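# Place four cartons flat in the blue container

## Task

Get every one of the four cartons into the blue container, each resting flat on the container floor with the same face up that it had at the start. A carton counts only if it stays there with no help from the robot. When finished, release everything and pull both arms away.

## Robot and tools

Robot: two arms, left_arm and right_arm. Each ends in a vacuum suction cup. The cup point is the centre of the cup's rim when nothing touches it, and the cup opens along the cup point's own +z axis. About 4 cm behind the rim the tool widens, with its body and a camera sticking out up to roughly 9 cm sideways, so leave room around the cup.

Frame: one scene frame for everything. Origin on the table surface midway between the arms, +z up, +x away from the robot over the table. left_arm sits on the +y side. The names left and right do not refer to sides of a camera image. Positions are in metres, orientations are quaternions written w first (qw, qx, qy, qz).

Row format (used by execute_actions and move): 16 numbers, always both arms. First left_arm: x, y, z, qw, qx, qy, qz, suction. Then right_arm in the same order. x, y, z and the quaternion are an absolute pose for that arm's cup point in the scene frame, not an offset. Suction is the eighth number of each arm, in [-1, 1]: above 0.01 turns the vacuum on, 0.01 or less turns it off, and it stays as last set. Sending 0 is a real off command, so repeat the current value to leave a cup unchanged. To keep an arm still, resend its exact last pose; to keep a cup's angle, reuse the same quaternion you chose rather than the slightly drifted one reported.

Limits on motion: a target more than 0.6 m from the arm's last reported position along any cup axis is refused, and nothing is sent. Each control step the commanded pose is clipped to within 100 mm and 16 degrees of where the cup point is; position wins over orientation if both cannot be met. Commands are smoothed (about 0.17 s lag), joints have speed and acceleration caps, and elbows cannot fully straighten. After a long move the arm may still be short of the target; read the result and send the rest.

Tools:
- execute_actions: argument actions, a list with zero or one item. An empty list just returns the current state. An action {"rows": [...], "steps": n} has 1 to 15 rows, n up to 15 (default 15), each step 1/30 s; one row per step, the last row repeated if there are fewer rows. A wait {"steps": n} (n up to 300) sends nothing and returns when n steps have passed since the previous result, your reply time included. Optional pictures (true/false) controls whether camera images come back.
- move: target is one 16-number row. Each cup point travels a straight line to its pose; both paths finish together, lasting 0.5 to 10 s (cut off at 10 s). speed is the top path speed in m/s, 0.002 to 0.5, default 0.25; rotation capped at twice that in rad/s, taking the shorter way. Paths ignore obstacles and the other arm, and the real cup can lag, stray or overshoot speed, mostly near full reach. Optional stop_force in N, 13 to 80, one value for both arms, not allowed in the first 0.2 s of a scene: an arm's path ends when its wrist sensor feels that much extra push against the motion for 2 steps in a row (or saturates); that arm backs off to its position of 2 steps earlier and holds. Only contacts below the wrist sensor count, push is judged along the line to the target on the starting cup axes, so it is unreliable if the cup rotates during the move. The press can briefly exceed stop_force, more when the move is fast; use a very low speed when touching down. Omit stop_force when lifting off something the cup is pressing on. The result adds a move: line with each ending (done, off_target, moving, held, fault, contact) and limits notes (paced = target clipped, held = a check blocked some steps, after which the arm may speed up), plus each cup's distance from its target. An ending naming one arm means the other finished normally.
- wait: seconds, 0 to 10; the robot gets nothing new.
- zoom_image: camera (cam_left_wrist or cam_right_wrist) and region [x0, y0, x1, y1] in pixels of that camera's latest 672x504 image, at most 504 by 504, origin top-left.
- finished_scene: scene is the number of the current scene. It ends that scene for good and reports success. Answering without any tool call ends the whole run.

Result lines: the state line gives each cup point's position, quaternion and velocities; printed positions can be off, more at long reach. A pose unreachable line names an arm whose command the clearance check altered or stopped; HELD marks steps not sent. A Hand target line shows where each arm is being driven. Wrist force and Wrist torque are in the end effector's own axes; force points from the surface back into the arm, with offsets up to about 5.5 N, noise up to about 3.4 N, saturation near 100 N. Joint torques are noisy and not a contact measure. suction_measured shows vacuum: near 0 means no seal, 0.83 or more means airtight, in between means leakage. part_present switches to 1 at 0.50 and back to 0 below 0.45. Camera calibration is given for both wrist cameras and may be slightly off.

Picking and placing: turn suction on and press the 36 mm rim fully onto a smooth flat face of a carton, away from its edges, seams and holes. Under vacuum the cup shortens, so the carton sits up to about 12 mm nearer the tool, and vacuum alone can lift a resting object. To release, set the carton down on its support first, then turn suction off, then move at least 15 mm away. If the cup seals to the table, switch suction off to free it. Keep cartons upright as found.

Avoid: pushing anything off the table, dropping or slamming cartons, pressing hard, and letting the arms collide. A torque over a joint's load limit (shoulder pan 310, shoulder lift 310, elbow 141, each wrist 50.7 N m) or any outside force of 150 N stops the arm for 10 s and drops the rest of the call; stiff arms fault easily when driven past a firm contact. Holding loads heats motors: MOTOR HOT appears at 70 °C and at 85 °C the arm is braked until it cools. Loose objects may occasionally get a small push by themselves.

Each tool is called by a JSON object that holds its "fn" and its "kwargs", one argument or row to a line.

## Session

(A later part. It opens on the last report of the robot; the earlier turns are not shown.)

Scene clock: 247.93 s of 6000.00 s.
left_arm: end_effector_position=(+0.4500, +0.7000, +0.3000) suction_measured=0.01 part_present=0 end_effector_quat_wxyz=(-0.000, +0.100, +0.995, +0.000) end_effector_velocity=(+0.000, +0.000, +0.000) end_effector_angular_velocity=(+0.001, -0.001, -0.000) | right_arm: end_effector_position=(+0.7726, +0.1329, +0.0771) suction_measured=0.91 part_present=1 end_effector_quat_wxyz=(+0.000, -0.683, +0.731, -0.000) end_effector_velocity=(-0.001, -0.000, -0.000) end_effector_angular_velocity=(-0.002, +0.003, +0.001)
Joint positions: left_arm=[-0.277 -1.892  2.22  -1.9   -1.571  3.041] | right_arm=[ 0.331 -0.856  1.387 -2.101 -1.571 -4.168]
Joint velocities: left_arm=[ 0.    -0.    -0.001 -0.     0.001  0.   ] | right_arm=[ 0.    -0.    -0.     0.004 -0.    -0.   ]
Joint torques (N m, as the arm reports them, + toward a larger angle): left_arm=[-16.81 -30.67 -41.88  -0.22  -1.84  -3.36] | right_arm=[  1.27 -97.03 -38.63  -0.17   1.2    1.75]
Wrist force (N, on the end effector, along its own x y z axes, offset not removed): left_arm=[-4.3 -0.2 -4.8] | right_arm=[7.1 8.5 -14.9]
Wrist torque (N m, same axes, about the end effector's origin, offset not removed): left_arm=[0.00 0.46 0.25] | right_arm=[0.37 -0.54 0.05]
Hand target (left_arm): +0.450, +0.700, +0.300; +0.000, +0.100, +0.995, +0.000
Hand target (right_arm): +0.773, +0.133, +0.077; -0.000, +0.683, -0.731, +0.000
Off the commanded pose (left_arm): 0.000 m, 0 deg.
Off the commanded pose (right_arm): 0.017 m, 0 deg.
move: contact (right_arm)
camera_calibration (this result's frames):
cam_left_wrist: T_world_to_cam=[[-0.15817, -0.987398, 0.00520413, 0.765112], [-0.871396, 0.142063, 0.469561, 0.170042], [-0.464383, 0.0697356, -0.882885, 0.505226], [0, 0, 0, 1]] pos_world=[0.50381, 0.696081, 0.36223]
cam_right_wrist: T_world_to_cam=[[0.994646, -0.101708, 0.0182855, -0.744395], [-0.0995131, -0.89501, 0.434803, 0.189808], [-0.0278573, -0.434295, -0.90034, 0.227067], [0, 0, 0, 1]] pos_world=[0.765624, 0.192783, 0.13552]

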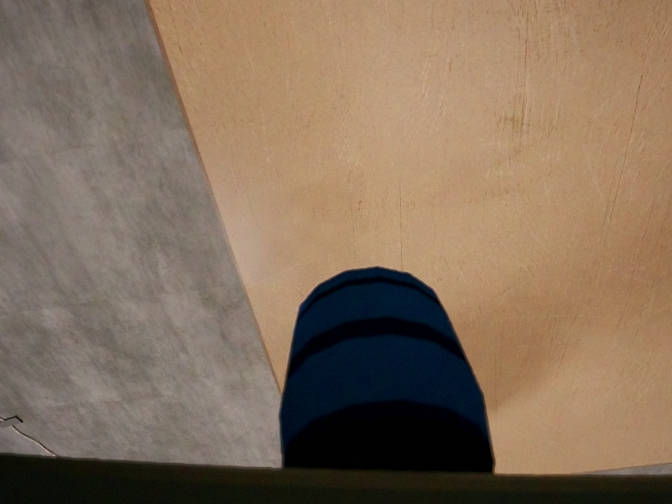

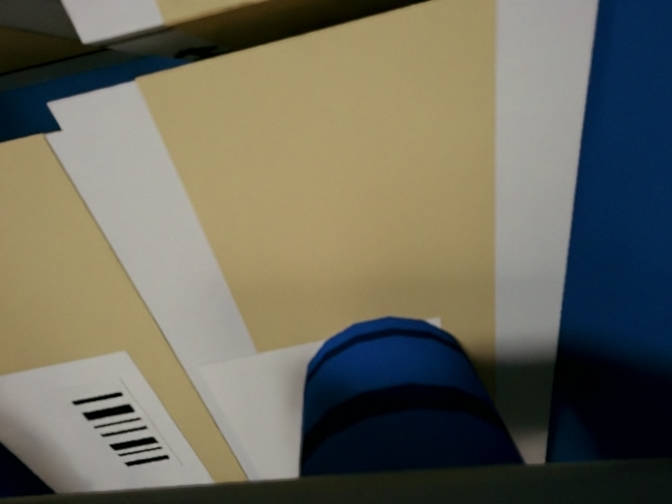

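{"fn": "execute_actions", "kwargs": {
  "actions": [
    {"rows":[[0.45,0.70,0.30,0,0.1,0.995,0,0, 0.7726,0.1329,0.080,0,-0.683,0.731,0,0]],"steps":15}
  ],
  "pictures": false
}}

{"fn": "move", "kwargs": {
  "target": [0.45,0.70,0.30,0,0.1,0.995,0,0, 0.7726,0.1329,0.12,0,-0.683,0.731,0,0],
  "speed": 0.05
}}

{"fn": "move", "kwargs": {
  "target": [0.45,0.70,0.30,0,0.1,0.995,0,0, 0.7726,0.10,0.28,0,-0.683,0.731,0,0],
  "speed": 0.15
}}

Scene clock: 260.37 s of 6000.00 s.
left_arm: end_effector_position=(+0.4500, +0.7000, +0.3000) suction_measured=0.01 part_present=0 end_effector_quat_wxyz=(-0.000, +0.100, +0.995, +0.000) end_effector_velocity=(+0.000, +0.000, +0.000) end_effector_angular_velocity=(+0.000, -0.000, +0.000) | right_arm: end_effector_position=(+0.7726, +0.1329, +0.0800) suction_measured=0.00 part_present=0 end_effector_quat_wxyz=(+0.000, -0.683, +0.731, -0.000) end_effector_velocity=(-0.000, +0.000, -0.000) end_effector_angular_velocity=(-0.001, +0.000, +0.000)
Joint positions: left_arm=[-0.277 -1.892  2.22  -1.9   -1.571  3.041] | right_arm=[ 0.331 -0.859  1.385 -2.097 -1.571 -4.168]
Joint velocities: left_arm=[-0. -0. -0.  0.  0. -0.] | right_arm=[ 0.  0. -0.  0. -0. -0.]
Joint torques (N m, as the arm reports them, + toward a larger angle): left_arm=[-17.49 -29.33 -43.5   -0.38  -1.99  -3.27] | right_arm=[   0.15 -104.19  -42.35    1.02    2.11   -1.95]
Wrist force (N, on the end effector, along its own x y z axes, offset not removed): left_arm=[3.0 -5.5 -4.7] | right_arm=[0.8 5.1 -8.7]
Wrist torque (N m, same axes, about the end effector's origin, offset not removed): left_arm=[-0.83 -0.77 0.17] | right_arm=[0.52 -0.25 0.12]
Hand target (left_arm): +0.450, +0.700, +0.300; +0.000, +0.100, +0.995, +0.000
Hand target (right_arm): +0.773, +0.133, +0.080; -0.000, +0.683, -0.731, +0.000
Off the commanded pose (left_arm): 0.000 m, 0 deg.
Off the commanded pose (right_arm): 0.000 m, 0 deg.
Steps of this call (steps 1 to 90: nothing new was sent; then 8.93 s passed at rest; steps 91 to 105: all 15 steps of this action). Readings (end_effector_position | what the end effector reports):
91: left_arm (+0.4500, +0.7000, +0.3000) | right_arm (+0.7726, +0.1329, +0.0775) | left_arm suction_measured=0.01 part_present=0 | right_arm suction_measured=0.70 part_present=1
92: left_arm (+0.4500, +0.7000, +0.3000) | right_arm (+0.7726, +0.1329, +0.0778) | left_arm suction_measured=0.01 part_present=0 | right_arm suction_measured=0.21 part_present=0
94: left_arm (+0.4500, +0.7000, +0.3000) | right_arm (+0.7727, +0.1329, +0.0789) | left_arm suction_measured=0.01 part_present=0 | right_arm suction_measured=0.00 part_present=0
98: left_arm (+0.4500, +0.7000, +0.3000) | right_arm (+0.7726, +0.1329, +0.0797) | left_arm suction_measured=0.01 part_present=0 | right_arm suction_measured=0.00 part_present=0
105: the state above

Scene clock: 261.80 s of 6000.00 s.
left_arm: end_effector_position=(+0.4500, +0.7000, +0.3000) suction_measured=0.01 part_present=0 end_effector_quat_wxyz=(-0.000, +0.100, +0.995, +0.000) end_effector_velocity=(+0.001, -0.001, +0.001) end_effector_angular_velocity=(-0.003, -0.001, +0.001) | right_arm: end_effector_position=(+0.7726, +0.1329, +0.1197) suction_measured=0.00 part_present=0 end_effector_quat_wxyz=(+0.000, -0.683, +0.731, +0.000) end_effector_velocity=(+0.000, +0.000, +0.003) end_effector_angular_velocity=(-0.000, -0.000, -0.000)
Joint positions: left_arm=[-0.277 -1.892  2.22  -1.9   -1.571  3.041] | right_arm=[ 0.331 -0.89   1.362 -2.043 -1.571 -4.168]
Joint velocities: left_arm=[-0.    -0.    -0.002 -0.    -0.002 -0.001] | right_arm=[ 0.    -0.002 -0.002  0.003 -0.     0.   ]
Joint torques (N m, as the arm reports them, + toward a larger angle): left_arm=[-17.56 -29.13 -44.08  -0.29  -1.77  -3.16] | right_arm=[  -2.45 -116.67  -50.14   -1.03    2.45   -1.54]
Wrist force (N, on the end effector, along its own x y z axes, offset not removed): left_arm=[-7.0 0.2 3.8] | right_arm=[1.8 1.2 2.6]
Wrist torque (N m, same axes, about the end effector's origin, offset not removed): left_arm=[0.08 1.17 0.23] | right_arm=[-0.02 -0.48 0.10]
Hand target (left_arm): +0.450, +0.700, +0.300; +0.000, +0.100, +0.995, +0.000
Hand target (right_arm): +0.773, +0.133, +0.120; -0.000, +0.683, -0.731, +0.000
Off the commanded pose (left_arm): 0.000 m, 0 deg.
Off the commanded pose (right_arm): 0.000 m, 0 deg.
move: done
camera_calibration (this result's frames):
cam_left_wrist: T_world_to_cam=[[-0.15817, -0.987398, 0.0052042, 0.765112], [-0.871396, 0.142063, 0.469561, 0.170042], [-0.464383, 0.0697356, -0.882885, 0.505226], [0, 0, 0, 1]] pos_world=[0.50381, 0.696081, 0.36223]
cam_right_wrist: T_world_to_cam=[[0.994653, -0.101672, 0.0181161, -0.745151], [-0.0994051, -0.894988, 0.434875, 0.171194], [-0.028001, -0.43435, -0.900309, 0.265531], [0, 0, 0, 1]] pos_world=[0.765619, 0.192789, 0.178111]

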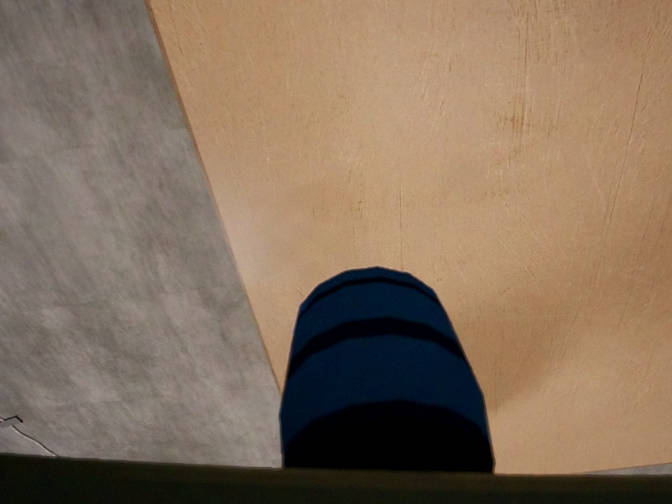

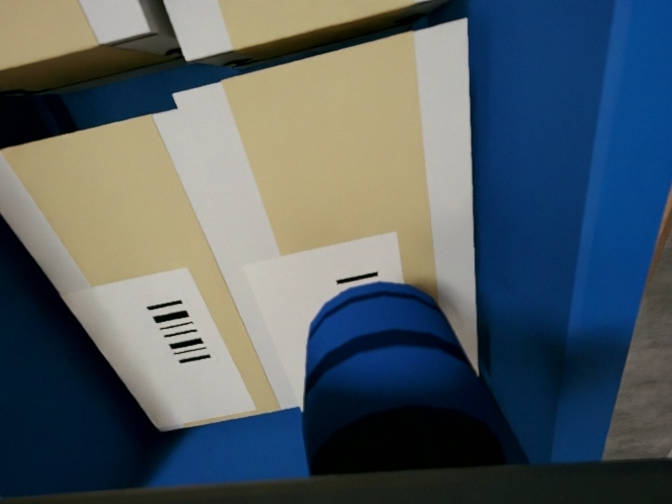

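Scene clock: 263.43 s of 6000.00 s.
left_arm: end_effector_position=(+0.4500, +0.7000, +0.3000) suction_measured=0.01 part_present=0 end_effector_quat_wxyz=(-0.000, +0.100, +0.995, +0.000) end_effector_velocity=(-0.000, -0.000, -0.000) end_effector_angular_velocity=(-0.000, +0.000, +0.001) | right_arm: end_effector_position=(+0.7725, +0.1000, +0.2797) suction_measured=0.00 part_present=0 end_effector_quat_wxyz=(+0.000, -0.683, +0.731, -0.000) end_effector_velocity=(+0.000, -0.001, +0.003) end_effector_angular_velocity=(-0.000, -0.001, -0.000)
Joint positions: left_arm=[-0.277 -1.892  2.22  -1.9   -1.571  3.041] | right_arm=[ 0.302 -1.018  1.274 -1.827 -1.571 -4.198]
Joint velocities: left_arm=[ 0.     0.     0.     0.    -0.    -0.001] | right_arm=[-0.001 -0.002 -0.002  0.004 -0.001 -0.   ]
Joint torques (N m, as the arm reports them, + toward a larger angle): left_arm=[-17.47 -28.56 -45.16  -0.22  -1.84  -3.43] | right_arm=[  -5.55 -108.31  -54.33   -0.78    2.12   -1.68]
Wrist force (N, on the end effector, along its own x y z axes, offset not removed): left_arm=[-3.3 1.9 -0.2] | right_arm=[-1.2 3.0 2.7]
Wrist torque (N m, same axes, about the end effector's origin, offset not removed): left_arm=[0.26 0.33 0.04] | right_arm=[0.33 0.04 0.04]
Hand target (left_arm): +0.450, +0.700, +0.300; +0.000, +0.100, +0.995, +0.000
Hand target (right_arm): +0.773, +0.100, +0.280; -0.000, +0.683, -0.731, +0.000
Off the commanded pose (left_arm): 0.000 m, 0 deg.
Off the commanded pose (right_arm): 0.000 m, 0 deg.
move: done
camera_calibration (this result's frames):
cam_left_wrist: T_world_to_cam=[[-0.15817, -0.987398, 0.00520423, 0.765112], [-0.871396, 0.142063, 0.469561, 0.170042], [-0.464383, 0.0697355, -0.882885, 0.505226], [0, 0, 0, 1]] pos_world=[0.50381, 0.696081, 0.36223]
cam_right_wrist: T_world_to_cam=[[0.994651, -0.10168, 0.0181544, -0.751367], [-0.0994301, -0.894999, 0.434845, 0.072205], [-0.0279671, -0.434325, -0.900322, 0.395263], [0, 0, 0, 1]] pos_world=[0.765582, 0.159897, 0.338107]

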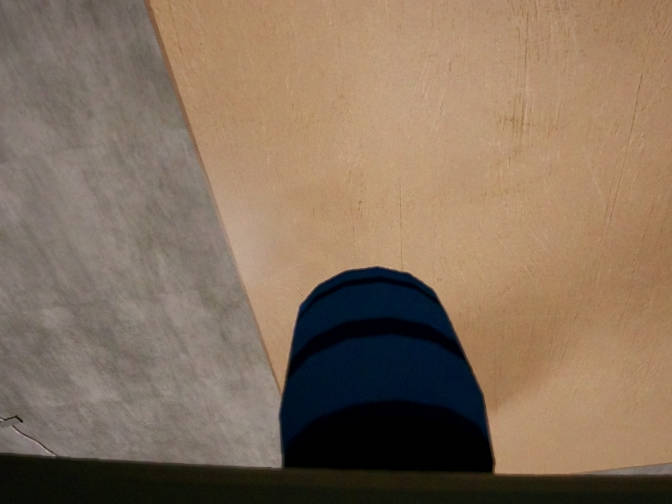

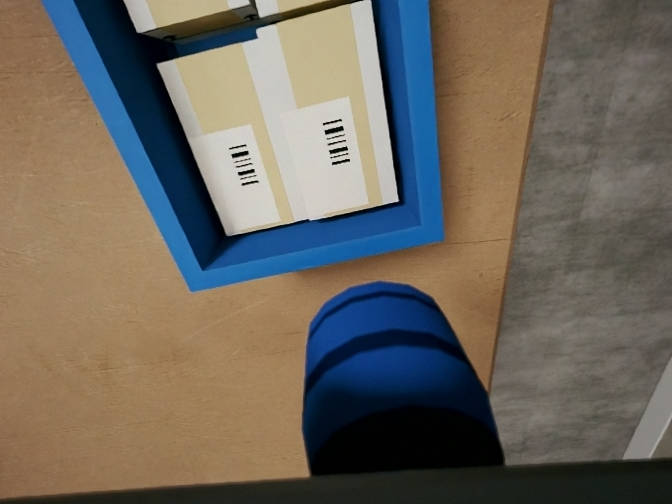

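{"fn": "move", "kwargs": {
  "target": [0.45,0.70,0.30,0,0.1,0.995,0,0, 0.6,-0.35,0.30,0,-0.683,0.731,0,0]
}}

{"fn": "finished_scene", "kwargs": {
  "scene": 2
}}

Scene clock: 274.90 s of 6000.00 s.
left_arm: end_effector_position=(+0.4500, +0.7000, +0.3000) suction_measured=0.01 part_present=0 end_effector_quat_wxyz=(-0.000, +0.100, +0.995, +0.000) end_effector_velocity=(-0.000, +0.000, -0.000) end_effector_angular_velocity=(+0.001, +0.000, +0.000) | right_arm: end_effector_position=(+0.6011, -0.3500, +0.2999) suction_measured=0.00 part_present=0 end_effector_quat_wxyz=(+0.000, -0.683, +0.731, -0.000) end_effector_velocity=(-0.001, -0.002, +0.000) end_effector_angular_velocity=(+0.001, -0.000, +0.000)
Joint positions: left_arm=[-0.277 -1.892  2.22  -1.9   -1.571  3.041] | right_arm=[-0.203 -1.584  1.971 -1.959 -1.571 -4.702]
Joint velocities: left_arm=[ 0.     0.     0.     0.     0.001 -0.   ] | right_arm=[-0.004 -0.003  0.002  0.001  0.001 -0.004]
Joint torques (N m, as the arm reports them, + toward a larger angle): left_arm=[-16.69 -28.32 -47.88  -0.12  -1.79  -3.22] | right_arm=[ -4.59 -58.37 -39.27  -0.62   2.4   -2.23]
Wrist force (N, on the end effector, along its own x y z axes, offset not removed): left_arm=[-6.1 2.2 -1.2] | right_arm=[1.6 2.7 3.3]
Wrist torque (N m, same axes, about the end effector's origin, offset not removed): left_arm=[0.38 0.70 0.29] | right_arm=[0.19 -0.32 0.10]
Hand target (left_arm): +0.450, +0.700, +0.300; +0.000, +0.100, +0.995, +0.000
Hand target (right_arm): +0.601, -0.350, +0.300; -0.000, +0.683, -0.731, +0.000
Off the commanded pose (left_arm): 0.000 m, 0 deg.
Off the commanded pose (right_arm): 0.001 m, 0 deg.
After step 90, 5.90 s passed at rest.
move: done
camera_calibration (this result's frames):
cam_left_wrist: T_world_to_cam=[[-0.15817, -0.987398, 0.00520417, 0.765112], [-0.871396, 0.142063, 0.469561, 0.170042], [-0.464383, 0.0697355, -0.882885, 0.505226], [0, 0, 0, 1]] pos_world=[0.50381, 0.696081, 0.36223]
cam_right_wrist: T_world_to_cam=[[0.994636, -0.10171, 0.0188119, -0.627211], [-0.0997491, -0.895078, 0.43461, -0.356062], [-0.027366, -0.434156, -0.900422, 0.212897], [0, 0, 0, 1]] pos_world=[0.594156, -0.290066, 0.358244]

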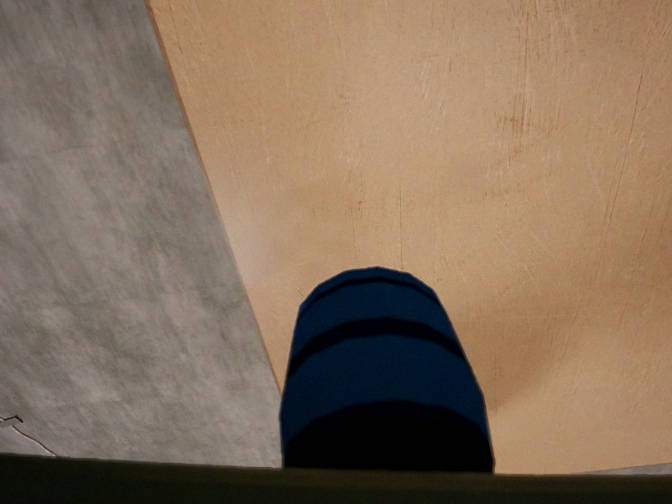

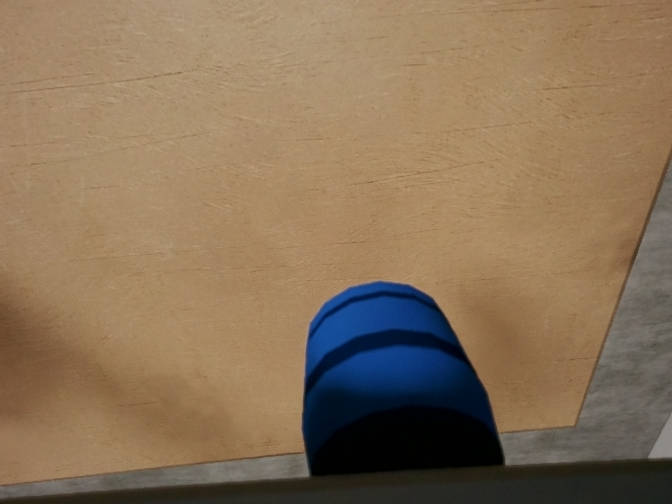

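The scene is finished: the task was done.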